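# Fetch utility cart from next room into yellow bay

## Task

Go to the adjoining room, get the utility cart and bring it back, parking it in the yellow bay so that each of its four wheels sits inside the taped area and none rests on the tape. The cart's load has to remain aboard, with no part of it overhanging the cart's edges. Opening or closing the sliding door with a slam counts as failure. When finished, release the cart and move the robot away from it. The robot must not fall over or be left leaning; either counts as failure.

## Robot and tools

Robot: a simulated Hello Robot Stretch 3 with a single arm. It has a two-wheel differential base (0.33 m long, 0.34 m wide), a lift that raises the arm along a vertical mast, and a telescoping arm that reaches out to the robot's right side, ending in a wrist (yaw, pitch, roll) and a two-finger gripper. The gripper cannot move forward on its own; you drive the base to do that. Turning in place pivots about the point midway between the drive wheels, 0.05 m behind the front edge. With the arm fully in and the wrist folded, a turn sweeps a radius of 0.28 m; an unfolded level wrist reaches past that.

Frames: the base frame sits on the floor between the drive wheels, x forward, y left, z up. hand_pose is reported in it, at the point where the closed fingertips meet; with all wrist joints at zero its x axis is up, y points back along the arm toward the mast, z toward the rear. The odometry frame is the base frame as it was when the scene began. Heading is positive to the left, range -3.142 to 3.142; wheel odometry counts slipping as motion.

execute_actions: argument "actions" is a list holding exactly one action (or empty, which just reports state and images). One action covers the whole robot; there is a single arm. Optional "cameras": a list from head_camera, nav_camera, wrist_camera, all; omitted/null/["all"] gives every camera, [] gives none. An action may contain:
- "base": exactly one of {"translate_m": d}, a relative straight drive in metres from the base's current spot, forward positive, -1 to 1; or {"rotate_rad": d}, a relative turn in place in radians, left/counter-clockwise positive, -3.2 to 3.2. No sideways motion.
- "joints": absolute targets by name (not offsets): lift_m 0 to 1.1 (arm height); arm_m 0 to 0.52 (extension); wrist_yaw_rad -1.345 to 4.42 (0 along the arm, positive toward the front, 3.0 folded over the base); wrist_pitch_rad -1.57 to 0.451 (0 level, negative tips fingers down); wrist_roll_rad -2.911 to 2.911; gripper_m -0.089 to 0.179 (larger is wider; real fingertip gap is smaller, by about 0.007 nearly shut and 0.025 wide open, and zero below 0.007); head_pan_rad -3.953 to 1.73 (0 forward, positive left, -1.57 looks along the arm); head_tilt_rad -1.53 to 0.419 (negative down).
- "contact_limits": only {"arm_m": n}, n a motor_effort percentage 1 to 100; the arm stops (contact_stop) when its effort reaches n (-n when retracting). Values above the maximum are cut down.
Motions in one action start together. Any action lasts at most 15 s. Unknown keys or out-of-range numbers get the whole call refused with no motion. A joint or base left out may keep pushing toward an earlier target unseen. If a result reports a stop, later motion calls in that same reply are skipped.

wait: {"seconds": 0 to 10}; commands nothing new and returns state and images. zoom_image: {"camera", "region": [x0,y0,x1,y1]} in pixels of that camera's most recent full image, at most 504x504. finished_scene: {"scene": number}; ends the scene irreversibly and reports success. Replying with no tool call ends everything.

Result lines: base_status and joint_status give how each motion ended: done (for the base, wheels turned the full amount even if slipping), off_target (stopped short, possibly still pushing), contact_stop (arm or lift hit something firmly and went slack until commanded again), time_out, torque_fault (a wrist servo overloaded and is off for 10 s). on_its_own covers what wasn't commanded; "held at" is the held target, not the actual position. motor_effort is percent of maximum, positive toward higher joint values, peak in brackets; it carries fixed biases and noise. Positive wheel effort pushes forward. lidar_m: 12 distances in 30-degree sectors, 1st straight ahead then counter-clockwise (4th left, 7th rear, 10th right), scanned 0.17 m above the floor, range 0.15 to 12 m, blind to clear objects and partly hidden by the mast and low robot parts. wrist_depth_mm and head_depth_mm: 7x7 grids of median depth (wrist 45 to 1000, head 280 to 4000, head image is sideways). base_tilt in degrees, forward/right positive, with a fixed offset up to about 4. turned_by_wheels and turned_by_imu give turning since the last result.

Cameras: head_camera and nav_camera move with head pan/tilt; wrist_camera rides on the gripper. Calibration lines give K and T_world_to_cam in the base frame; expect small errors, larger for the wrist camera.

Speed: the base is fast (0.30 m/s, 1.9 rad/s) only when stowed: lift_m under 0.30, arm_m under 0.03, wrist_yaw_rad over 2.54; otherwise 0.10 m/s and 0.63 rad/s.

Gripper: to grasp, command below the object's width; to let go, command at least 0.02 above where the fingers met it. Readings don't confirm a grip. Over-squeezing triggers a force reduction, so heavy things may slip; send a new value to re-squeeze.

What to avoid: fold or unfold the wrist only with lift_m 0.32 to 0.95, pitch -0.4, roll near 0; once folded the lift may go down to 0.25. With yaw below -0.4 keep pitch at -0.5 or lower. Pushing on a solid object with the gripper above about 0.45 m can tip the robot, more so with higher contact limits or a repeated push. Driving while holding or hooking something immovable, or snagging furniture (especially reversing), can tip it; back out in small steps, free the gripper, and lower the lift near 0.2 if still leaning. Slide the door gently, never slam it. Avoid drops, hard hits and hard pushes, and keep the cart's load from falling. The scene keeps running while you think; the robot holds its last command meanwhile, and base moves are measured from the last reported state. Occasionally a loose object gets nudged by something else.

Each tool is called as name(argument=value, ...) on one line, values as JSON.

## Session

execute_actions(actions=[{"joints":{"head_pan_rad":-1.4,"head_tilt_rad":-0.5}}])

Scene clock: 1.27 s.
base_odometry: x=+0.000 y=+0.000 heading=+0.000 (m, m, rad; odometry frame)
turned_by_wheels: +0.000 (rad since the last result)
turned_by_imu: +0.000 (rad since the last result)
base_tilt: forward=-1.0 right=-1.3 (deg)
lidar_m: 1.32 1.30 1.29 1.02 0.86 0.86 0.96 1.53 2.46 1.37 1.16 1.16
head_depth_mm: 1596 1771 1966 2241 2060 1603 1309 / 1448 1589 1764 1980 2054 1610 1317 / 1325 1444 1586 1759 1924 1614 1326 / 1235 1328 1442 1581 1749 1625 1326 / 1143 1233 1327 1451 1577 1631 1327 / 1066 1139 1226 1321 1450 1541 1336 / 1006 1061 1142 1229 1324 1445 1339
base_status: not commanded
joint_positions: lift_m=+0.331 arm_m=+0.000 wrist_yaw_rad=+3.115 wrist_pitch_rad=-0.578 wrist_roll_rad=+0.015 gripper_m=+0.037 head_pan_rad=-1.393 head_tilt_rad=-0.494
joint_status: all done
motor_effort: left_wheel=+1(1) right_wheel=+0(0) lift_m=+35(35) arm_m=+2(2) wrist_yaw_rad=-1(0) wrist_pitch_rad=+4(4) wrist_roll_rad=+0(0) gripper_m=-1(0) head_pan_rad=-4(50) head_tilt_rad=-2(26) (%)
hand_pose: x=-0.0158 y=+0.0569 z=+0.3094 quat_wxyz=(+0.212, +0.685, +0.191, +0.670) (m; base frame)
wrist_depth_mm: 640 735 - - - - 942 / 664 762 - 918 873 861 872 / 696 715 763 732 734 709 710 / 641 622 629 611 598 588 588 / 544 550 546 559 537 510 500 / 472 - - - - 452 446 / 428 - - - 409 406 406
pictures: head_camera (sideways: a quarter turn clockwise sets it upright), nav_camera (sideways: a quarter turn counterclockwise sets it upright), wrist_camera
camera_calibration (this result's frames):
head_camera: T_world_to_cam=[[-0.0106523, 0.472601, -0.881212, 1.16167], [0.99166, 0.118188, 0.0513978, -0.0756277], [0.12844, -0.873315, -0.469919, 0.567133], [0, 0, 0, 1]] pos_world=[0.0145292, -0.0447844, 1.29407]
nav_camera: T_world_to_cam=[[0.0981877, -0.471898, 0.876169, -1.10248], [-0.979475, -0.20156, 0.00120584, 0.0604878], [0.176032, -0.858304, -0.482003, 0.579743], [0, 0, 0, 1]] pos_world=[0.0654433, -0.0104712, 1.24533]
wrist_camera: T_world_to_cam=[[0.997486, -0.0492317, -0.0509756, 0.0348969], [-0.0708584, -0.704724, -0.705934, 0.290716], [-0.00116943, 0.707771, -0.706441, 0.341277], [0, 0, 0, 1]] pos_world=[-0.0138104, -0.0349532, 0.448097]
Images, in order (width x height): head_camera 896x504, nav_camera 672x504, wrist_camera 644x364.

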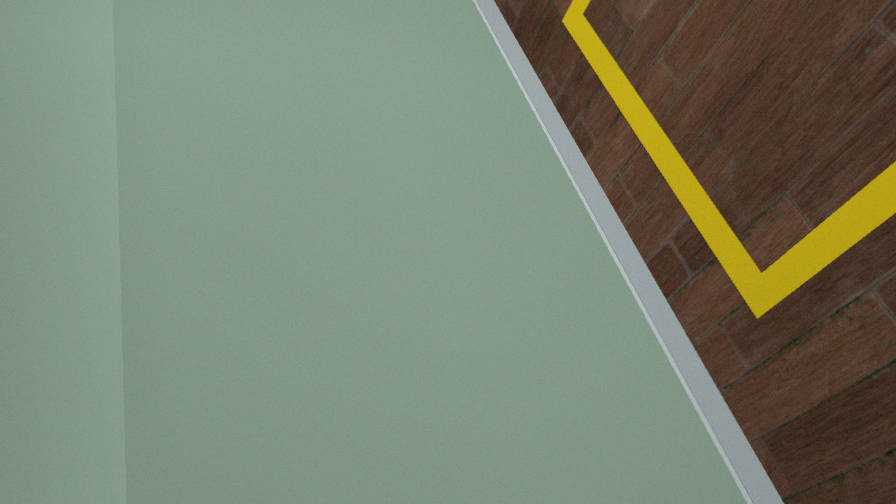

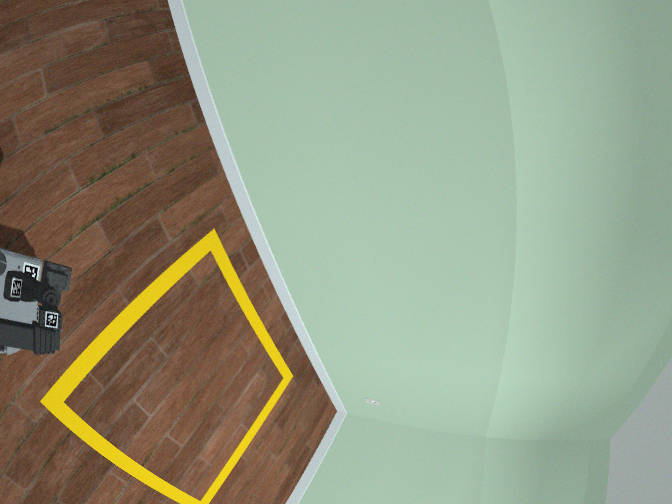

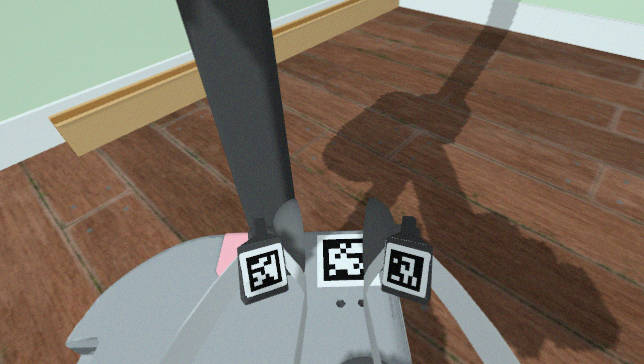

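Door is on the left. Look.

execute_actions(actions=[{"joints":{"head_pan_rad":1.5,"head_tilt_rad":-0.6}}], cameras=["nav_camera","head_camera"])

Scene clock: 7.47 s.
base_odometry: x=+0.000 y=+0.000 heading=+0.000 (m, m, rad; odometry frame)
turned_by_wheels: +0.000 (rad since the last result)
turned_by_imu: +0.001 (rad since the last result)
base_tilt: forward=-1.0 right=-1.3 (deg)
lidar_m: 1.32 1.30 1.29 1.02 0.86 0.86 0.95 1.54 2.46 1.37 1.16 1.16
head_depth_mm: 1125 1215 1340 1472 1643 1478 1239 / 1198 1311 1440 1602 1744 1481 1238 / 1281 1409 1568 1762 1833 1491 1243 / 1191 1305 1438 1615 1723 1505 1250 / 1057 1149 1257 1384 1539 1464 1253 / 950 1018 1104 1198 1313 1377 1249 / 865 924 986 1066 1157 1265 1254
base_status: not commanded
joint_positions: lift_m=+0.331 arm_m=+0.000 wrist_yaw_rad=+3.115 wrist_pitch_rad=-0.578 wrist_roll_rad=+0.015 gripper_m=+0.037 head_pan_rad=+1.493 head_tilt_rad=-0.592
joint_status: all done
motor_effort: left_wheel=+0(1) right_wheel=+0(0) lift_m=+35(35) arm_m=+2(2) wrist_yaw_rad=-1(0) wrist_pitch_rad=+4(4) wrist_roll_rad=+1(0) gripper_m=+0(0) head_pan_rad=+5(53) head_tilt_rad=-3(12) (%)
hand_pose: x=-0.0158 y=+0.0569 z=+0.3094 quat_wxyz=(+0.212, +0.685, +0.191, +0.670) (m; base frame)
wrist_depth_mm: 624 742 - - - - 940 / 656 788 - 907 901 900 853 / 668 720 739 734 721 721 706 / 623 637 641 617 613 599 610 / 547 542 547 545 531 510 513 / 485 - - - - 453 454 / 427 - - - 413 402 404
pictures: head_camera (sideways: a quarter turn clockwise sets it upright), nav_camera (sideways: a quarter turn counterclockwise sets it upright)
camera_calibration (this result's frames):
head_camera: T_world_to_cam=[[-0.115997, -0.544363, -0.830791, 1.09656], [-0.988888, 0.141597, 0.0452916, -0.0555905], [0.0929828, 0.826812, -0.554739, 0.67771], [0, 0, 0, 1]] pos_world=[0.0092104, 0.0444614, 1.28949]
nav_camera: T_world_to_cam=[[0.0310936, 0.565285, 0.824309, -1.03445], [0.998589, -0.0530896, -0.00126042, 0.0516324], [0.0430497, 0.823186, -0.566138, 0.690021], [0, 0, 0, 1]] pos_world=[-0.0491001, 0.0194839, 1.24342]
Images, in order (width x height): head_camera 896x504, nav_camera 672x504.

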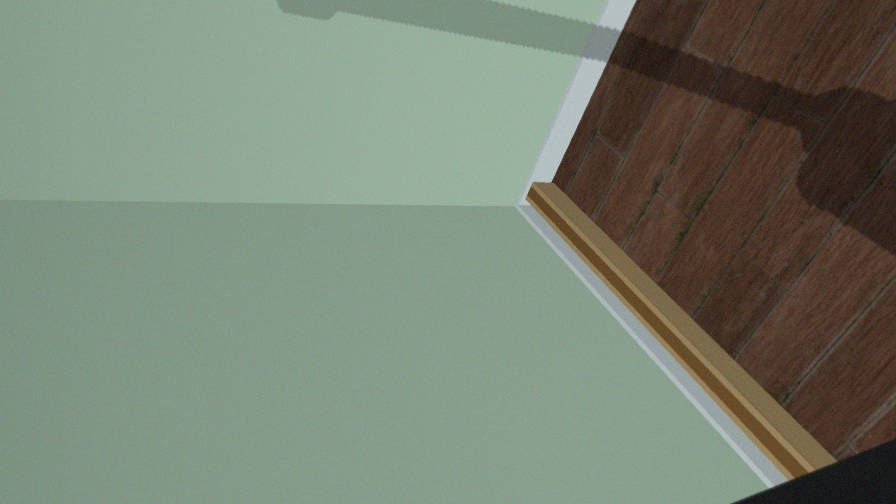

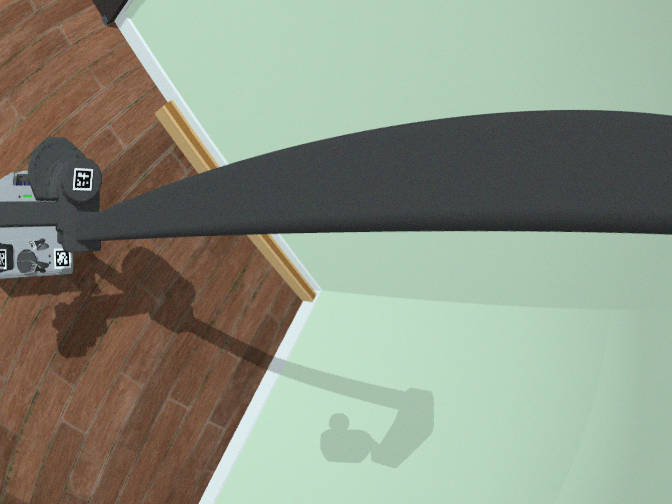

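execute_actions(actions=[{"base":{"rotate_rad":2.36},"joints":{"lift_m":0.4,"wrist_pitch_rad":-0.4,"head_pan_rad":0,"head_tilt_rad":-0.5}}])

Scene clock: 19.60 s.
base_odometry: x=+0.000 y=+0.000 heading=+2.360 (m, m, rad; odometry frame)
turned_by_wheels: +2.360 (rad since the last result)
turned_by_imu: +2.355 (rad since the last result)
base_tilt: forward=-0.9 right=-1.4 (deg)
lidar_m: 0.86 0.89 1.11 2.46 1.70 1.21 1.16 1.19 1.36 1.30 1.26 0.90
head_depth_mm: 709 770 848 935 1048 1194 1239 / 705 766 841 934 1039 1188 1241 / 702 765 836 927 1040 1179 1246 / 700 763 837 923 1036 1170 1265 / 699 757 832 920 1028 1166 1280 / 696 755 825 913 1025 1156 1276 / 692 752 825 911 1012 1152 1273
base_status: done
joint_positions: lift_m=+0.399 arm_m=+0.000 wrist_yaw_rad=+3.115 wrist_pitch_rad=-0.419 wrist_roll_rad=+0.015 gripper_m=+0.037 head_pan_rad=+0.007 head_tilt_rad=-0.507
joint_status: all done
motor_effort: left_wheel=-2(4) right_wheel=+3(8) lift_m=+51(53) arm_m=+2(2) wrist_yaw_rad=+0(0) wrist_pitch_rad=+6(7) wrist_roll_rad=+0(0) gripper_m=+0(0) head_pan_rad=-4(52) head_tilt_rad=+3(9) (%)
hand_pose: x=-0.0152 y=+0.0797 z=+0.4118 quat_wxyz=(+0.158, +0.698, +0.137, +0.685) (m; base frame)
wrist_depth_mm: - - - - - - 854 / - - - - - - 892 / - - - - - - 913 / 908 890 882 889 861 853 816 / 716 740 735 701 712 686 695 / 633 614 605 606 568 591 589 / 541 534 - 545 526 515 514
pictures: head_camera (sideways: a quarter turn clockwise sets it upright), nav_camera (sideways: a quarter turn counterclockwise sets it upright), wrist_camera
camera_calibration (this result's frames):
head_camera: T_world_to_cam=[[-0.479481, 0.0697809, -0.874773, 1.15614], [0.0528543, 0.99732, 0.0505859, -0.068843], [0.875959, -0.0219805, -0.481884, 0.578143], [0, 0, 0, 1]] pos_world=[0.0515548, 0.000690228, 1.29344]
nav_camera: T_world_to_cam=[[0.493603, 0.0165987, 0.869529, -1.09623], [0.0320837, -0.999485, 0.000866554, 0.054759], [0.869095, 0.02747, -0.493882, 0.590971], [0, 0, 0, 1]] pos_world=[0.0257378, 0.0566929, 1.24503]
wrist_camera: T_world_to_cam=[[0.997714, -0.0407891, -0.0538787, 0.0411802], [-0.067561, -0.584632, -0.80848, 0.41174], [0.00147797, 0.810272, -0.586052, 0.339831], [0, 0, 0, 1]] pos_world=[-0.0137708, -0.0329591, 0.534261]
Images, in order (width x height): head_camera 896x504, nav_camera 672x504, wrist_camera 644x364.

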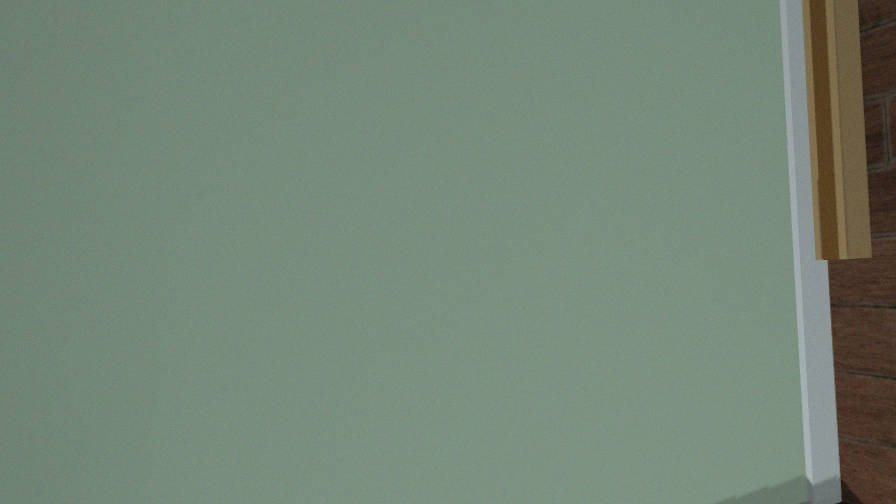

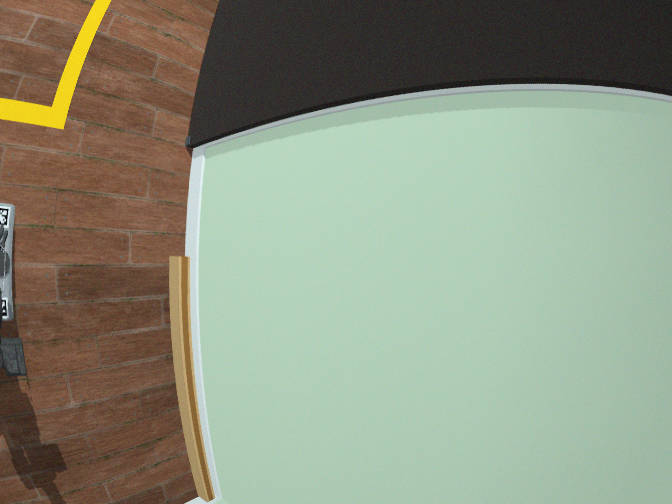

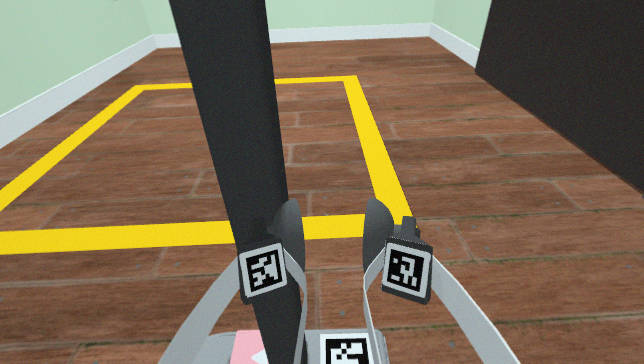

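execute_actions(actions=[{"base":{"translate_m":0.2}}], cameras=[])

execute_actions(actions=[{"base":{"rotate_rad":1.57},"joints":{"head_pan_rad":-1.3,"head_tilt_rad":-0.9}}], cameras=["head_camera","nav_camera"])

Scene clock: 40.97 s.
base_odometry: x=-0.142 y=+0.141 heading=+2.360 (m, m, rad; odometry frame)
turned_by_wheels: +0.000 (rad since the last result)
turned_by_imu: +0.001 (rad since the last result)
base_tilt: forward=-0.9 right=-1.3 (deg)
lidar_m: 0.66 0.68 0.84 2.33 1.98 1.42 1.36 1.40 1.35 1.29 0.97 0.69
head_depth_mm: 533 580 635 705 792 900 1037 / 530 578 634 700 785 892 1031 / 529 575 630 697 782 887 1025 / 528 572 628 693 775 879 1018 / 526 571 625 691 772 875 1008 / 523 569 623 687 767 872 1001 / 522 567 620 684 763 864 996
base_status: done
joint_positions: lift_m=+0.399 arm_m=+0.000 wrist_yaw_rad=+3.115 wrist_pitch_rad=-0.419 wrist_roll_rad=+0.015 gripper_m=+0.037 head_pan_rad=+0.007 head_tilt_rad=-0.507
joint_status: not commanded
motor_effort: left_wheel=-3(3) right_wheel=+4(7) lift_m=+51(51) arm_m=+2(2) wrist_yaw_rad=-1(0) wrist_pitch_rad=+6(6) wrist_roll_rad=+0(1) gripper_m=-1(0) head_pan_rad=-4(4) head_tilt_rad=+3(3) (%)
hand_pose: x=-0.0152 y=+0.0797 z=+0.4118 quat_wxyz=(+0.158, +0.698, +0.137, +0.685) (m; base frame)
wrist_depth_mm: - - - - - - 666 / - - - - - - 676 / - - - - - - 673 / 913 901 888 891 861 842 700 / 746 726 726 705 711 707 682 / 622 623 627 601 577 596 599 / 528 548 - 541 514 516 511
pictures: none
No camera images: the call's "cameras" was empty. Leave "cameras" out to get every camera's image.

Scene clock: 44.43 s.
base_odometry: x=-0.142 y=+0.141 heading=-2.354 (m, m, rad; odometry frame)
turned_by_wheels: +1.570 (rad since the last result)
turned_by_imu: +1.566 (rad since the last result)
base_tilt: forward=-0.9 right=-1.3 (deg)
lidar_m: 2.30 1.99 1.42 1.36 1.40 1.35 1.29 0.97 0.70 0.66 0.68 0.84
head_depth_mm: 544 624 734 893 1133 1234 1119 / 556 640 755 925 1190 1248 1157 / 569 657 780 959 1248 1263 1152 / 582 677 805 997 1311 1268 1118 / 596 694 830 1041 1353 1263 1122 / 610 714 861 1087 1373 1273 1127 / 625 735 885 1078 1376 1273 1129
base_status: done
joint_positions: lift_m=+0.399 arm_m=+0.000 wrist_yaw_rad=+3.115 wrist_pitch_rad=-0.419 wrist_roll_rad=+0.015 gripper_m=+0.037 head_pan_rad=-1.293 head_tilt_rad=-0.889
joint_status: all done
motor_effort: left_wheel=-2(6) right_wheel=+2(7) lift_m=+51(51) arm_m=+2(2) wrist_yaw_rad=+0(0) wrist_pitch_rad=+6(6) wrist_roll_rad=+0(0) gripper_m=+0(0) head_pan_rad=-4(50) head_tilt_rad=-4(25) (%)
hand_pose: x=-0.0152 y=+0.0796 z=+0.4118 quat_wxyz=(+0.158, +0.698, +0.137, +0.685) (m; base frame)
wrist_depth_mm: - - - - - - - / - - - - - - - / - - - - - - - / 911 919 900 905 862 852 841 / 748 745 737 712 733 685 681 / 624 638 624 604 570 596 598 / 544 536 - 553 519 524 522
pictures: head_camera (sideways: a quarter turn clockwise sets it upright), nav_camera (sideways: a quarter turn counterclockwise sets it upright)
camera_calibration (this result's frames):
head_camera: T_world_to_cam=[[-0.140868, 0.760882, -0.633415, 0.839471], [0.979128, 0.201753, 0.0246006, -0.0406444], [0.146511, -0.616729, -0.773421, 0.961825], [0, 0, 0, 1]] pos_world=[0.0171321, -0.0373523, 1.27663]
nav_camera: T_world_to_cam=[[0.227052, -0.748496, 0.623058, -0.773356], [-0.954923, -0.296731, -0.00848215, 0.0729489], [0.191229, -0.593047, -0.78213, 0.970053], [0, 0, 0, 1]] pos_world=[0.0597498, 0.018079, 1.24117]
Images, in order (width x height): head_camera 896x504, nav_camera 672x504.

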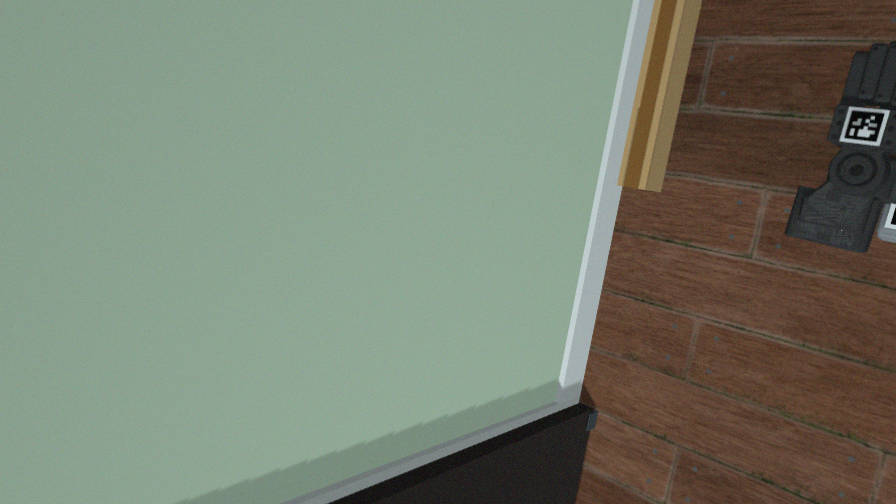

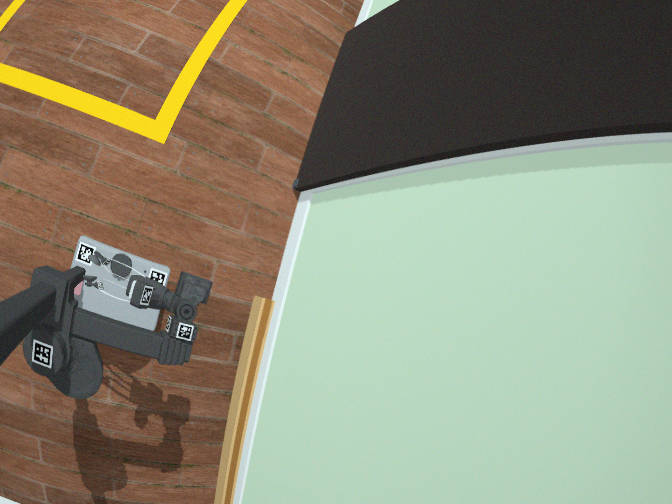

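execute_actions(actions=[{"base":{"translate_m":-0.1},"joints":{"wrist_yaw_rad":0,"gripper_m":0.095}}], cameras=[])

execute_actions(actions=[{"joints":{"wrist_pitch_rad":-1.5,"wrist_roll_rad":1.57,"lift_m":0.3,"arm_m":0.42}}], cameras=["head_camera"])

Scene clock: 52.77 s.
base_odometry: x=-0.071 y=+0.212 heading=-2.354 (m, m, rad; odometry frame)
turned_by_wheels: +0.000 (rad since the last result)
turned_by_imu: +0.001 (rad since the last result)
base_tilt: forward=-1.0 right=-1.3 (deg)
lidar_m: 2.31 1.98 1.42 1.35 1.39 1.24 1.19 0.98 0.70 0.67 0.69 0.87
head_depth_mm: 546 628 738 896 1136 1235 1115 / 558 643 759 930 1197 1249 1157 / 571 662 783 963 1254 1262 - / 583 679 808 1003 1294 1267 1125 / 598 697 834 1045 1361 1273 1122 / 612 716 865 1093 1388 1276 1119 / 629 738 895 1140 1384 1272 1127
base_status: done
joint_positions: lift_m=+0.399 arm_m=+0.000 wrist_yaw_rad=+0.003 wrist_pitch_rad=-0.419 wrist_roll_rad=+0.015 gripper_m=+0.095 head_pan_rad=-1.293 head_tilt_rad=-0.889
joint_status: all done
motor_effort: left_wheel=-2(6) right_wheel=+3(3) lift_m=+51(51) arm_m=+2(2) wrist_yaw_rad=-4(4) wrist_pitch_rad=+6(6) wrist_roll_rad=+0(0) gripper_m=+0(81) head_pan_rad=-4(4) head_tilt_rad=-4(5) (%)
hand_pose: x=-0.0208 y=-0.3687 z=+0.4118 quat_wxyz=(+0.687, +0.147, -0.696, -0.147) (m; base frame)
wrist_depth_mm: 371 377 364 377 372 382 379 / 405 410 410 410 412 412 412 / 450 447 459 461 444 459 460 / 505 500 503 500 514 509 511 / 563 575 560 572 578 554 550 / 609 585 543 528 532 530 525 / 529 535 532 517 520 518 509
pictures: none
No camera images: the call's "cameras" was empty. Leave "cameras" out to get every camera's image.

Scene clock: 57.07 s.
base_odometry: x=-0.071 y=+0.212 heading=-2.354 (m, m, rad; odometry frame)
turned_by_wheels: +0.000 (rad since the last result)
turned_by_imu: +0.001 (rad since the last result)
base_tilt: forward=-1.0 right=-1.2 (deg)
lidar_m: 2.31 1.99 1.42 1.35 1.40 1.25 1.19 0.98 0.70 0.67 0.69 0.87
head_depth_mm: 546 627 737 898 1128 1232 1119 / 557 644 759 927 - 1247 1117 / 571 661 784 967 1238 1264 1121 / 582 679 808 1006 1291 1269 1124 / 598 697 835 1048 1359 1271 1122 / 613 718 865 1090 1383 1273 1125 / 627 736 893 1135 1387 1275 1124
base_status: not commanded
joint_positions: lift_m=+0.301 arm_m=+0.420 wrist_yaw_rad=+0.001 wrist_pitch_rad=-1.493 wrist_roll_rad=+1.564 gripper_m=+0.095 head_pan_rad=-1.293 head_tilt_rad=-0.889
joint_status: all done
motor_effort: left_wheel=-2(1) right_wheel=+4(3) lift_m=+19(50) arm_m=+5(6) wrist_yaw_rad=-2(3) wrist_pitch_rad=-2(6) wrist_roll_rad=+3(4) gripper_m=+0(0) head_pan_rad=-5(4) head_tilt_rad=-5(5) (%)
hand_pose: x=-0.0215 y=-0.5604 z=+0.1819 quat_wxyz=(+0.003, +0.002, -0.734, -0.679) (m; base frame)
wrist_depth_mm: 138 182 239 262 308 299 294 / 139 181 250 258 313 308 301 / 138 181 256 256 322 315 308 / 138 182 264 264 332 325 317 / 137 181 271 275 347 330 327 / 138 170 285 283 352 341 335 / 137 193 283 294 367 361 346
pictures: head_camera (sideways: a quarter turn clockwise sets it upright)
camera_calibration (this result's frames):
head_camera: T_world_to_cam=[[-0.140794, 0.760896, -0.633415, 0.839469], [0.979147, 0.201657, 0.0246006, -0.0406445], [0.146451, -0.616743, -0.773421, 0.961826], [0, 0, 0, 1]] pos_world=[0.0171284, -0.0373534, 1.27663]
Images, in order (width x height): head_camera 896x504.

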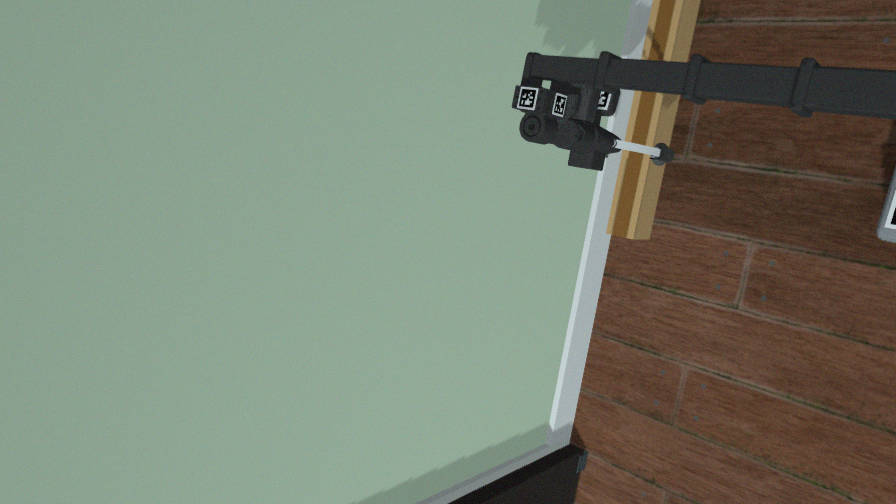

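execute_actions(actions=[{"joints":{"lift_m":0.17}}], cameras=[])

execute_actions(actions=[{"joints":{"lift_m":0.18,"arm_m":0.17}}], cameras=["head_camera"])

Scene clock: 63.13 s.
base_odometry: x=-0.071 y=+0.212 heading=-2.353 (m, m, rad; odometry frame)
turned_by_wheels: +0.000 (rad since the last result)
turned_by_imu: -0.001 (rad since the last result)
base_tilt: forward=-0.9 right=-1.3 (deg)
lidar_m: 2.29 1.99 1.42 1.35 1.39 1.25 1.19 0.98 0.70 0.67 0.69 0.87
head_depth_mm: 548 628 739 899 1147 1236 1113 / 558 644 762 932 1105 1252 1134 / 572 663 783 963 1233 1263 1126 / 584 677 810 1003 1300 1267 1121 / 597 698 836 1046 1367 1266 1123 / 614 716 867 1089 1398 1270 1123 / 627 738 896 1133 1391 1268 1122
base_status: not commanded
joint_positions: lift_m=+0.205 arm_m=+0.420 wrist_yaw_rad=+0.001 wrist_pitch_rad=-1.488 wrist_roll_rad=+1.566 gripper_m=+0.095 head_pan_rad=-1.293 head_tilt_rad=-0.889
joint_status: lift_m contact_stop (moved -0.095 of -0.131)
on_its_own: lift_m is slack since a contact_stop, until your next command for it (your +0.170 is given up)
motor_effort: left_wheel=+2(3) right_wheel=-3(4) lift_m=+33(34) arm_m=+5(5) wrist_yaw_rad=-2(2) wrist_pitch_rad=-3(4) wrist_roll_rad=+2(3) gripper_m=-2(4) head_pan_rad=-4(4) head_tilt_rad=-4(4) (%)
hand_pose: x=-0.0215 y=-0.5615 z=+0.0866 quat_wxyz=(+0.003, +0.002, -0.735, -0.678) (m; base frame)
wrist_depth_mm: 137 158 156 223 220 216 209 / 136 159 160 226 228 222 216 / 136 164 166 222 233 227 220 / 136 167 172 219 240 237 228 / 136 171 175 215 250 241 236 / 136 166 183 213 258 247 243 / 136 185 192 208 267 261 250
pictures: none
No camera images: the call's "cameras" was empty. Leave "cameras" out to get every camera's image.

not run: a stop came earlier in this reply.

execute_actions(actions=[{"joints":{"lift_m":0.18,"arm_m":0.17}}], cameras=["head_camera"])

Scene clock: 68.47 s.
base_odometry: x=-0.071 y=+0.212 heading=-2.354 (m, m, rad; odometry frame)
turned_by_wheels: +0.000 (rad since the last result)
turned_by_imu: +0.001 (rad since the last result)
base_tilt: forward=-0.9 right=-1.3 (deg)
lidar_m: 2.29 1.99 1.42 1.35 1.39 1.25 1.19 0.98 0.70 0.66 0.69 0.87
head_depth_mm: 547 630 739 896 1140 1236 1114 / 559 644 762 932 1197 1261 1100 / 570 662 786 965 1253 1265 1102 / 584 679 809 1001 1295 1271 1121 / 597 696 836 1046 1363 1262 1123 / 612 717 865 1086 1386 1274 1125 / 626 738 891 1134 1387 1269 1124
base_status: not commanded
joint_positions: lift_m=+0.205 arm_m=+0.170 wrist_yaw_rad=+0.001 wrist_pitch_rad=-1.493 wrist_roll_rad=+1.566 gripper_m=+0.095 head_pan_rad=-1.293 head_tilt_rad=-0.889
joint_status: lift_m contact_stop (moved +0.000 of -0.025); the others done
on_its_own: lift_m is slack since a contact_stop, until your next command for it (your +0.180 is given up)
motor_effort: left_wheel=-1(2) right_wheel=+0(3) lift_m=+35(35) arm_m=+0(1) wrist_yaw_rad=-2(1) wrist_pitch_rad=-2(15) wrist_roll_rad=+2(2) gripper_m=+0(8) head_pan_rad=-4(4) head_tilt_rad=-4(4) (%)
hand_pose: x=-0.0215 y=-0.3109 z=+0.0861 quat_wxyz=(+0.003, +0.002, -0.734, -0.679) (m; base frame)
wrist_depth_mm: 242 238 230 225 220 214 - / 248 242 237 231 226 221 - / 255 250 243 237 231 227 - / 263 259 251 245 241 235 - / 271 266 259 253 248 240 - / 281 278 268 264 258 - - / 289 284 278 269 263 259 -
pictures: head_camera (sideways: a quarter turn clockwise sets it upright)
camera_calibration (this result's frames):
head_camera: T_world_to_cam=[[-0.140817, 0.761321, -0.632899, 0.838797], [0.979176, 0.201522, 0.0245507, -0.0405796], [0.146234, -0.616262, -0.773845, 0.962379], [0, 0, 0, 1]] pos_world=[0.0171192, -0.0373384, 1.2766]
Images, in order (width x height): head_camera 896x504.

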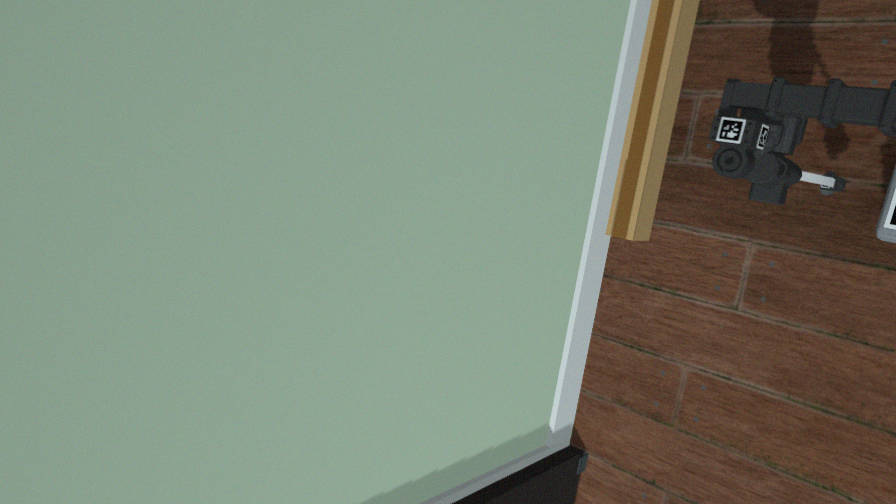

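execute_actions(actions=[{"joints":{"lift_m":0.3,"arm_m":0.44}}], cameras=[])

execute_actions(actions=[{"joints":{"lift_m":0.196}}], cameras=[])

execute_actions(actions=[{"joints":{"arm_m":0.17}}], cameras=["head_camera"])

Scene clock: 77.50 s.
base_odometry: x=-0.071 y=+0.212 heading=-2.354 (m, m, rad; odometry frame)
turned_by_wheels: +0.000 (rad since the last result)
turned_by_imu: +0.002 (rad since the last result)
base_tilt: forward=-1.0 right=-1.3 (deg)
lidar_m: 2.29 1.99 1.42 1.35 1.39 1.25 1.19 0.98 0.70 0.67 0.68 0.87
head_depth_mm: 545 628 740 900 1134 1235 1118 / 558 645 759 927 1285 1250 1120 / 570 659 785 963 1255 1259 1119 / 583 677 809 1001 1294 1268 1122 / 597 697 836 1046 1365 1269 1121 / 611 717 863 1089 1379 1267 1128 / 627 737 897 1138 1383 1265 1124
base_status: not commanded
joint_positions: lift_m=+0.299 arm_m=+0.440 wrist_yaw_rad=+0.001 wrist_pitch_rad=-1.493 wrist_roll_rad=+1.566 gripper_m=+0.095 head_pan_rad=-1.293 head_tilt_rad=-0.889
joint_status: all done
motor_effort: left_wheel=+1(0) right_wheel=+1(1) lift_m=+50(54) arm_m=+5(5) wrist_yaw_rad=-2(2) wrist_pitch_rad=-1(2) wrist_roll_rad=+2(2) gripper_m=+0(1) head_pan_rad=-4(4) head_tilt_rad=-4(4) (%)
hand_pose: x=-0.0215 y=-0.5802 z=+0.1807 quat_wxyz=(+0.003, +0.002, -0.734, -0.679) (m; base frame)
wrist_depth_mm: 116 154 237 238 302 296 293 / 116 152 244 245 316 303 301 / 116 152 250 254 323 318 308 / 116 152 256 261 331 321 316 / 115 151 297 271 344 334 325 / 115 142 292 276 357 339 332 / 115 160 260 287 367 358 347
pictures: none
No camera images: the call's "cameras" was empty. Leave "cameras" out to get every camera's image.

Scene clock: 79.27 s.
base_odometry: x=-0.071 y=+0.212 heading=-2.354 (m, m, rad; odometry frame)
turned_by_wheels: +0.000 (rad since the last result)
turned_by_imu: +0.000 (rad since the last result)
base_tilt: forward=-0.9 right=-1.2 (deg)
lidar_m: 2.29 1.99 1.42 1.35 1.39 1.25 1.19 0.98 0.70 0.66 0.68 0.87
head_depth_mm: 546 627 739 895 1146 1233 1115 / 559 645 760 929 1091 1251 1138 / 570 659 784 965 1230 1256 1121 / 585 676 807 1001 1294 1265 1119 / 597 696 836 1041 1365 1266 1122 / 611 717 864 1089 1383 1264 1122 / 627 738 895 1136 1377 1274 1128
base_status: not commanded
joint_positions: lift_m=+0.197 arm_m=+0.440 wrist_yaw_rad=+0.001 wrist_pitch_rad=-1.487 wrist_roll_rad=+1.566 gripper_m=+0.095 head_pan_rad=-1.293 head_tilt_rad=-0.889
joint_status: all done
motor_effort: left_wheel=+0(0) right_wheel=+2(1) lift_m=+17(50) arm_m=+5(5) wrist_yaw_rad=-1(1) wrist_pitch_rad=-4(4) wrist_roll_rad=+2(2) gripper_m=-1(2) head_pan_rad=-4(3) head_tilt_rad=-4(4) (%)
hand_pose: x=-0.0215 y=-0.5817 z=+0.0780 quat_wxyz=(+0.003, +0.002, -0.736, -0.677) (m; base frame)
wrist_depth_mm: 115 142 147 143 212 207 202 / 114 145 152 149 218 212 208 / 115 148 156 152 222 217 213 / 114 149 167 157 230 226 220 / 114 149 165 161 239 230 226 / 114 139 171 166 249 236 232 / 114 157 182 173 254 247 241
pictures: none
No camera images: the call's "cameras" was empty. Leave "cameras" out to get every camera's image.

Scene clock: 82.47 s.
base_odometry: x=-0.071 y=+0.212 heading=-2.354 (m, m, rad; odometry frame)
turned_by_wheels: +0.000 (rad since the last result)
turned_by_imu: +0.001 (rad since the last result)
base_tilt: forward=-1.0 right=-1.3 (deg)
lidar_m: 2.29 1.99 1.42 1.36 1.40 1.25 1.19 0.98 0.70 0.67 0.69 0.87
head_depth_mm: 547 628 737 900 1142 1256 1099 / 558 643 761 932 1194 1283 1101 / 573 661 785 963 1255 1291 1099 / 584 679 811 1002 1319 1270 1103 / 596 696 837 1042 1364 1270 1119 / 613 715 865 1085 1386 1267 1124 / 626 737 895 1137 1379 1269 1126
base_status: not commanded
joint_positions: lift_m=+0.197 arm_m=+0.170 wrist_yaw_rad=+0.001 wrist_pitch_rad=-1.469 wrist_roll_rad=+1.566 gripper_m=+0.095 head_pan_rad=-1.293 head_tilt_rad=-0.889
joint_status: all done
motor_effort: left_wheel=+0(0) right_wheel=+1(2) lift_m=+18(18) arm_m=-2(2) wrist_yaw_rad=-2(2) wrist_pitch_rad=-9(9) wrist_roll_rad=+2(2) gripper_m=-4(4) head_pan_rad=-4(4) head_tilt_rad=-4(4) (%)
hand_pose: x=-0.0215 y=-0.3172 z=+0.0779 quat_wxyz=(+0.003, +0.002, -0.742, -0.671) (m; base frame)
wrist_depth_mm: 237 233 147 214 211 204 201 / 246 237 152 218 218 213 206 / 253 247 157 167 222 216 213 / 263 255 163 159 229 224 - / 272 261 165 163 240 229 - / 281 273 258 167 245 233 - / 289 279 274 173 248 247 -
pictures: head_camera (sideways: a quarter turn clockwise sets it upright)
camera_calibration (this result's frames):
head_camera: T_world_to_cam=[[-0.140817, 0.761321, -0.632899, 0.838797], [0.979176, 0.201522, 0.0245506, -0.0405796], [0.146234, -0.616262, -0.773845, 0.962379], [0, 0, 0, 1]] pos_world=[0.0171192, -0.0373384, 1.2766]
Images, in order (width x height): head_camera 896x504.

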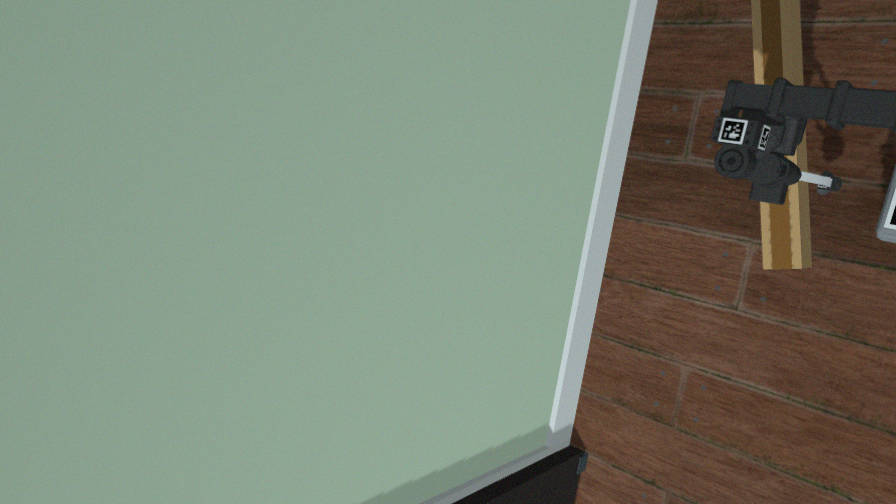

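execute_actions(actions=[{"joints":{"lift_m":0.45,"arm_m":0.0,"gripper_m":0.0,"head_pan_rad":-1.9,"head_tilt_rad":-0.7}}], cameras=["nav_camera"])

execute_actions(actions=[{"base":{"translate_m":0.8},"joints":{"lift_m":1.0,"wrist_pitch_rad":0,"wrist_roll_rad":0,"head_pan_rad":-1.0,"head_tilt_rad":-0.2}}], cameras=["nav_camera","head_camera"])

Scene clock: 91.10 s.
base_odometry: x=-0.071 y=+0.212 heading=-2.354 (m, m, rad; odometry frame)
turned_by_wheels: +0.000 (rad since the last result)
turned_by_imu: +0.002 (rad since the last result)
base_tilt: forward=-0.9 right=-1.3 (deg)
lidar_m: 2.29 1.99 1.42 1.35 1.40 1.25 1.19 0.98 0.70 0.67 0.69 0.87
head_depth_mm: 661 753 878 1046 1308 1315 1175 / 634 718 828 983 1191 1349 1154 / 607 686 786 923 1111 1316 1131 / 584 656 747 867 1035 1271 1185 / 563 628 710 818 969 1175 1188 / 543 604 678 776 910 1091 1188 / 524 579 649 740 855 1018 1158
base_status: not commanded
joint_positions: lift_m=+0.449 arm_m=+0.000 wrist_yaw_rad=+0.001 wrist_pitch_rad=-1.493 wrist_roll_rad=+1.566 gripper_m=+0.000 head_pan_rad=-1.893 head_tilt_rad=-0.705
joint_status: all done
motor_effort: left_wheel=+0(0) right_wheel=+1(1) lift_m=+51(52) arm_m=+0(3) wrist_yaw_rad=-2(2) wrist_pitch_rad=-2(11) wrist_roll_rad=+3(2) gripper_m=-3(85) head_pan_rad=-4(46) head_tilt_rad=+2(18) (%)
hand_pose: x=-0.0215 y=-0.1409 z=+0.3308 quat_wxyz=(+0.003, +0.002, -0.734, -0.679) (m; base frame)
wrist_depth_mm: 492 395 450 451 - - - / 492 468 475 467 - - - / 513 505 454 466 - - - / 517 514 432 489 - - - / 533 537 443 - 494 483 473 / 557 555 541 521 503 491 479 / 543 576 559 537 521 508 506
pictures: nav_camera (sideways: a quarter turn counterclockwise sets it upright)
camera_calibration (this result's frames):
nav_camera: T_world_to_cam=[[-0.194928, -0.625428, 0.755541, -0.943426], [-0.956076, 0.29309, -0.00405006, 0.0671873], [-0.218908, -0.723145, -0.655089, 0.807334], [0, 0, 0, 1]] pos_world=[0.0570677, -0.0259179, 1.24194]
Images, in order (width x height): nav_camera 672x504.

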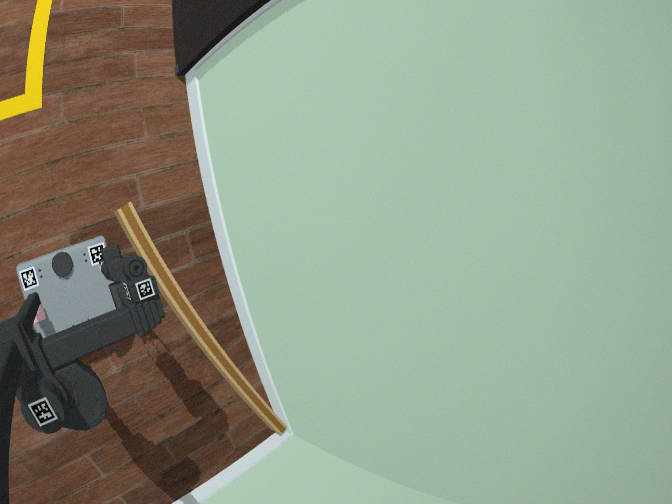

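Scene clock: 100.03 s.
base_odometry: x=-0.636 y=-0.355 heading=-2.354 (m, m, rad; odometry frame)
turned_by_wheels: +0.000 (rad since the last result)
turned_by_imu: +0.002 (rad since the last result)
base_tilt: forward=-0.9 right=-1.3 (deg)
lidar_m: 1.77 1.82 1.45 1.38 1.42 1.90 1.99 0.94 0.67 0.58 0.60 0.80
head_depth_mm: 484 500 517 536 557 576 601 / 510 528 548 569 590 615 641 / 539 559 580 603 629 658 686 / 570 593 619 643 675 707 740 / 606 632 661 691 727 762 802 / 647 676 708 745 782 830 873 / 694 727 766 807 854 905 963
base_status: done
joint_positions: lift_m=+0.999 arm_m=+0.000 wrist_yaw_rad=+0.001 wrist_pitch_rad=-0.022 wrist_roll_rad=+0.007 gripper_m=+0.000 head_pan_rad=-1.007 head_tilt_rad=-0.211
joint_status: all done
motor_effort: left_wheel=+0(4) right_wheel=+2(6) lift_m=+51(56) arm_m=+0(1) wrist_yaw_rad=-1(1) wrist_pitch_rad=+7(8) wrist_roll_rad=-4(4) gripper_m=-2(2) head_pan_rad=+4(49) head_tilt_rad=+5(27) (%)
hand_pose: x=-0.0211 y=-0.4009 z=+1.1084 quat_wxyz=(+0.705, +0.008, -0.709, -0.008) (m; base frame)
wrist_depth_mm: 303 305 305 308 308 362 357 / 319 316 316 316 319 370 374 / 326 332 329 328 332 386 388 / 340 344 348 342 342 399 402 / 355 357 351 - 355 412 420 / 373 370 371 374 378 435 436 / 383 382 383 381 385 449 443
pictures: head_camera (sideways: a quarter turn clockwise sets it upright), nav_camera (sideways: a quarter turn counterclockwise sets it upright)
camera_calibration (this result's frames):
head_camera: T_world_to_cam=[[-0.0466023, 0.210747, -0.976429, 1.2862], [0.865463, 0.496621, 0.0658816, -0.0937358], [0.4988, -0.841994, -0.205537, 0.220803], [0, 0, 0, 1]] pos_world=[0.0309281, -0.0385961, 1.30744]
nav_camera: T_world_to_cam=[[0.127881, -0.17786, 0.975711, -1.2326], [-0.832423, -0.554081, 0.0080994, 0.0506144], [0.539183, -0.81324, -0.218911, 0.235141], [0, 0, 0, 1]] pos_world=[0.0729751, 0.0000409919, 1.25373]
Images, in order (width x height): head_camera 896x504, nav_camera 672x504.

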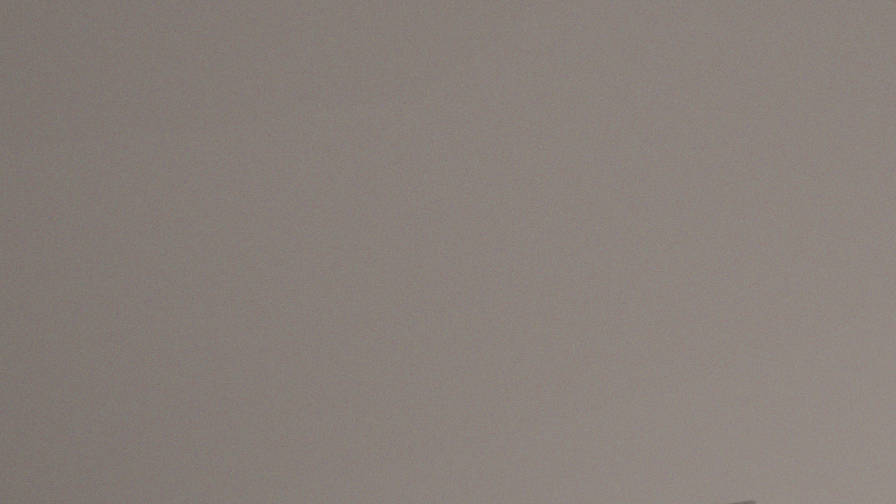

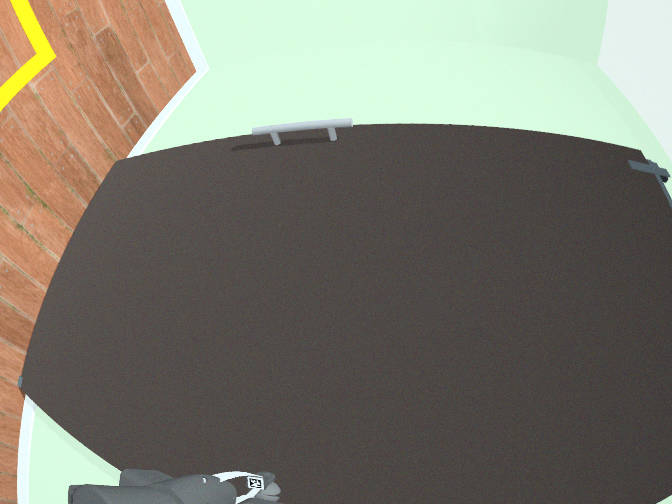

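execute_actions(actions=[{"base":{"translate_m":0.93},"joints":{"lift_m":0.9,"head_pan_rad":-1.6,"head_tilt_rad":-0.6}}], cameras=["nav_camera","wrist_camera"])

Scene clock: 118.43 s.
base_odometry: x=-1.292 y=-1.014 heading=-2.354 (m, m, rad; odometry frame)
turned_by_wheels: +0.000 (rad since the last result)
turned_by_imu: +0.003 (rad since the last result)
base_tilt: forward=-0.9 right=-1.3 (deg)
lidar_m: 0.85 0.87 1.16 1.41 1.46 1.94 2.76 0.81 0.58 0.55 0.62 0.83
head_depth_mm: 445 491 549 622 719 - - / 442 487 536 614 710 794 - / 438 484 532 586 594 - - / 461 511 566 643 761 909 1089 / 480 530 590 665 762 889 1074 / 477 525 584 658 753 880 1055 / 475 521 579 650 744 865 1035
base_status: done
joint_positions: lift_m=+0.901 arm_m=+0.000 wrist_yaw_rad=+0.001 wrist_pitch_rad=-0.022 wrist_roll_rad=+0.007 gripper_m=+0.000 head_pan_rad=-1.593 head_tilt_rad=-0.592
joint_status: all done
motor_effort: left_wheel=+0(5) right_wheel=+2(5) lift_m=+19(45) arm_m=+0(0) wrist_yaw_rad=-2(1) wrist_pitch_rad=+7(7) wrist_roll_rad=-4(4) gripper_m=-2(2) head_pan_rad=-4(45) head_tilt_rad=-4(23) (%)
hand_pose: x=-0.0211 y=-0.4009 z=+1.0097 quat_wxyz=(+0.705, +0.008, -0.709, -0.008) (m; base frame)
wrist_depth_mm: 326 329 329 319 278 276 278 / 337 339 337 326 283 288 287 / 350 354 354 335 294 301 296 / 361 366 363 355 305 311 311 / 370 379 380 - 317 318 322 / 394 393 389 388 328 334 338 / 411 414 412 406 347 351 356
pictures: nav_camera (sideways: a quarter turn counterclockwise sets it upright), wrist_camera
camera_calibration (this result's frames):
nav_camera: T_world_to_cam=[[0.000596886, -0.566001, 0.824404, -1.03439], [-0.999995, -0.00288434, -0.00125625, 0.0638184], [0.0030889, -0.824399, -0.566, 0.690085], [0, 0, 0, 1]] pos_world=[0.0623039, -0.0163736, 1.24342]
wrist_camera: T_world_to_cam=[[-0.998823, -0.00954129, -0.0475588, 0.0236085], [0.0441474, 0.227407, -0.972799, 1.10763], [0.0200969, -0.973753, -0.226718, 0.00197151], [0, 0, 0, 1]] pos_world=[-0.0253577, -0.249736, 1.07907]
Images, in order (width x height): nav_camera 672x504, wrist_camera 644x364.

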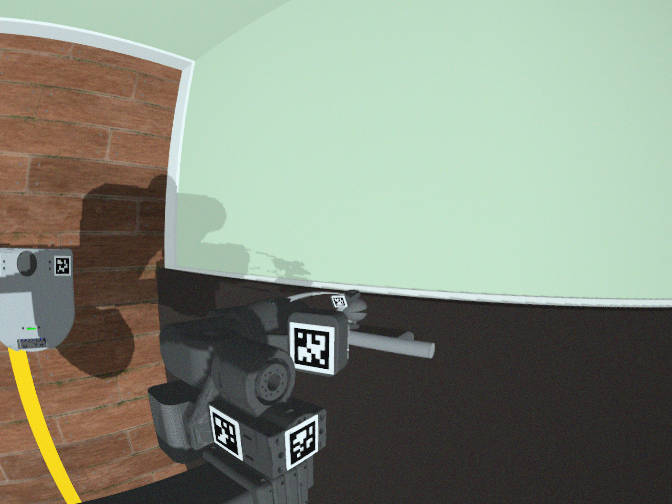

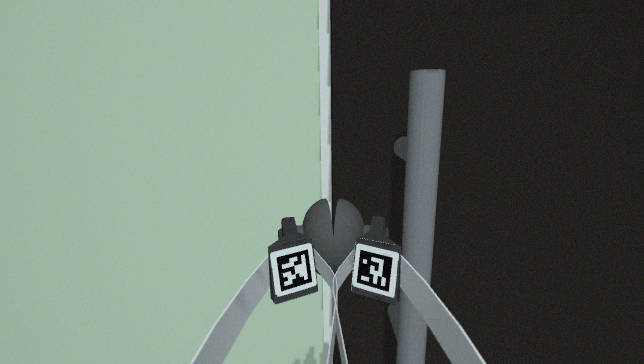

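execute_actions(actions=[{"joints":{"arm_m":0.095},"contact_limits":{"arm_m":15}}], cameras=[])

execute_actions(actions=[{"base":{"translate_m":-0.25}}], cameras=["nav_camera","wrist_camera"])

Scene clock: 125.40 s.
base_odometry: x=-1.292 y=-1.014 heading=-2.354 (m, m, rad; odometry frame)
turned_by_wheels: +0.000 (rad since the last result)
turned_by_imu: +0.001 (rad since the last result)
base_tilt: forward=-0.9 right=-1.3 (deg)
lidar_m: 0.85 0.87 1.16 1.41 1.45 1.94 2.76 0.81 0.58 0.55 0.62 0.83
head_depth_mm: 445 492 549 616 - - 1050 / 442 488 537 605 - - 1043 / 438 483 532 569 - - 1002 / 460 510 566 639 784 901 1059 / 480 530 589 664 759 891 1072 / 478 525 583 658 754 878 1057 / 474 521 578 651 744 869 1038
base_status: not commanded
joint_positions: lift_m=+0.901 arm_m=+0.095 wrist_yaw_rad=+0.001 wrist_pitch_rad=-0.022 wrist_roll_rad=+0.007 gripper_m=+0.000 head_pan_rad=-1.593 head_tilt_rad=-0.593
joint_status: all done
motor_effort: left_wheel=+0(1) right_wheel=+1(1) lift_m=+18(18) arm_m=+5(4) wrist_yaw_rad=-2(1) wrist_pitch_rad=+7(7) wrist_roll_rad=-4(4) gripper_m=-2(1) head_pan_rad=-4(4) head_tilt_rad=-2(3) (%)
contact_limits: arm_m 15 (drawing in: default 16, maximum 28; extending or still: default 28, maximum 44)
hand_pose: x=-0.0211 y=-0.4953 z=+1.0097 quat_wxyz=(+0.705, +0.008, -0.709, -0.008) (m; base frame)
wrist_depth_mm: 242 244 243 232 193 190 192 / 249 251 252 239 199 138 200 / 259 264 261 250 204 142 208 / 268 273 271 257 211 212 214 / 283 280 281 - 223 219 223 / 291 291 292 278 229 231 235 / 306 304 300 298 242 240 243
pictures: none
No camera images: the call's "cameras" was empty. Leave "cameras" out to get every camera's image.

Scene clock: 130.00 s.
base_odometry: x=-1.115 y=-0.837 heading=-2.354 (m, m, rad; odometry frame)
turned_by_wheels: +0.000 (rad since the last result)
turned_by_imu: +0.002 (rad since the last result)
base_tilt: forward=-0.9 right=-1.2 (deg)
lidar_m: 1.10 1.13 1.47 1.41 1.45 1.93 2.67 0.82 0.58 0.56 0.62 0.84
head_depth_mm: 453 501 559 627 - - 1058 / 450 496 553 615 - - 1036 / 445 492 542 608 - - 1021 / 443 488 536 583 - 869 1065 / 2820 3056 3056 2268 1869 1501 1220 / 2871 3169 3439 2390 825 895 1066 / 2759 592 593 652 752 880 1052
base_status: done
joint_positions: lift_m=+0.901 arm_m=+0.095 wrist_yaw_rad=+0.073 wrist_pitch_rad=-0.020 wrist_roll_rad=+0.007 gripper_m=+0.000 head_pan_rad=-1.593 head_tilt_rad=-0.593
joint_status: not commanded
on_its_own: wrist_yaw_rad is held at +0.064, not at your +0.000, by its stall guard, which is not easing now
motor_effort: left_wheel=+1(24) right_wheel=-2(39) lift_m=+19(19) arm_m=+2(5) wrist_yaw_rad=-11(100) wrist_pitch_rad=+6(7) wrist_roll_rad=-4(4) gripper_m=-3(11) head_pan_rad=-4(4) head_tilt_rad=-3(3) (%)
hand_pose: x=-0.0028 y=-0.4950 z=+1.0100 quat_wxyz=(+0.705, +0.033, -0.708, +0.018) (m; base frame)
wrist_depth_mm: 255 279 - 200 195 194 188 / 264 275 - 207 142 198 194 / 283 281 - 214 153 207 202 / 296 287 - 224 157 213 212 / 312 294 - - 160 222 218 / 324 302 - 246 229 231 227 / 341 322 - 253 174 242 236
pictures: nav_camera (sideways: a quarter turn counterclockwise sets it upright), wrist_camera
camera_calibration (this result's frames):
nav_camera: T_world_to_cam=[[0.000483953, -0.566532, 0.82404, -1.03391], [-0.999996, -0.00270483, -0.0012723, 0.0638393], [0.00294969, -0.824035, -0.566531, 0.690777], [0, 0, 0, 1]] pos_world=[0.0623018, -0.016346, 1.24341]
wrist_camera: T_world_to_cam=[[-0.995563, -0.0813938, -0.0472158, 0.00518407], [0.0274702, 0.228517, -0.973152, 1.12942], [0.0899982, -0.970131, -0.225267, -0.0893955], [0, 0, 0, 1]] pos_world=[-0.0178188, -0.344395, 1.0792]
Images, in order (width x height): nav_camera 672x504, wrist_camera 644x364.

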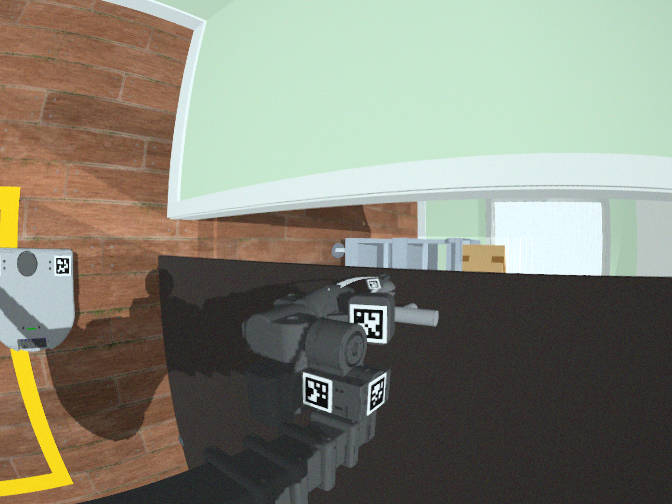

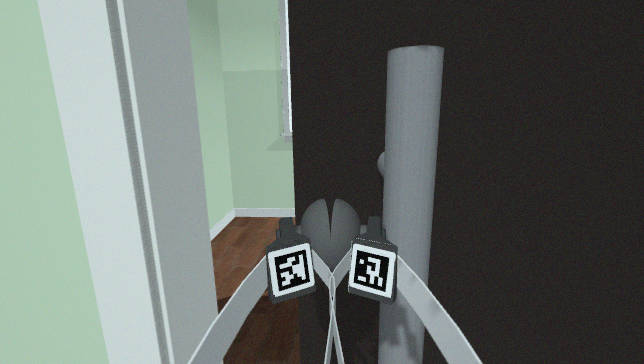

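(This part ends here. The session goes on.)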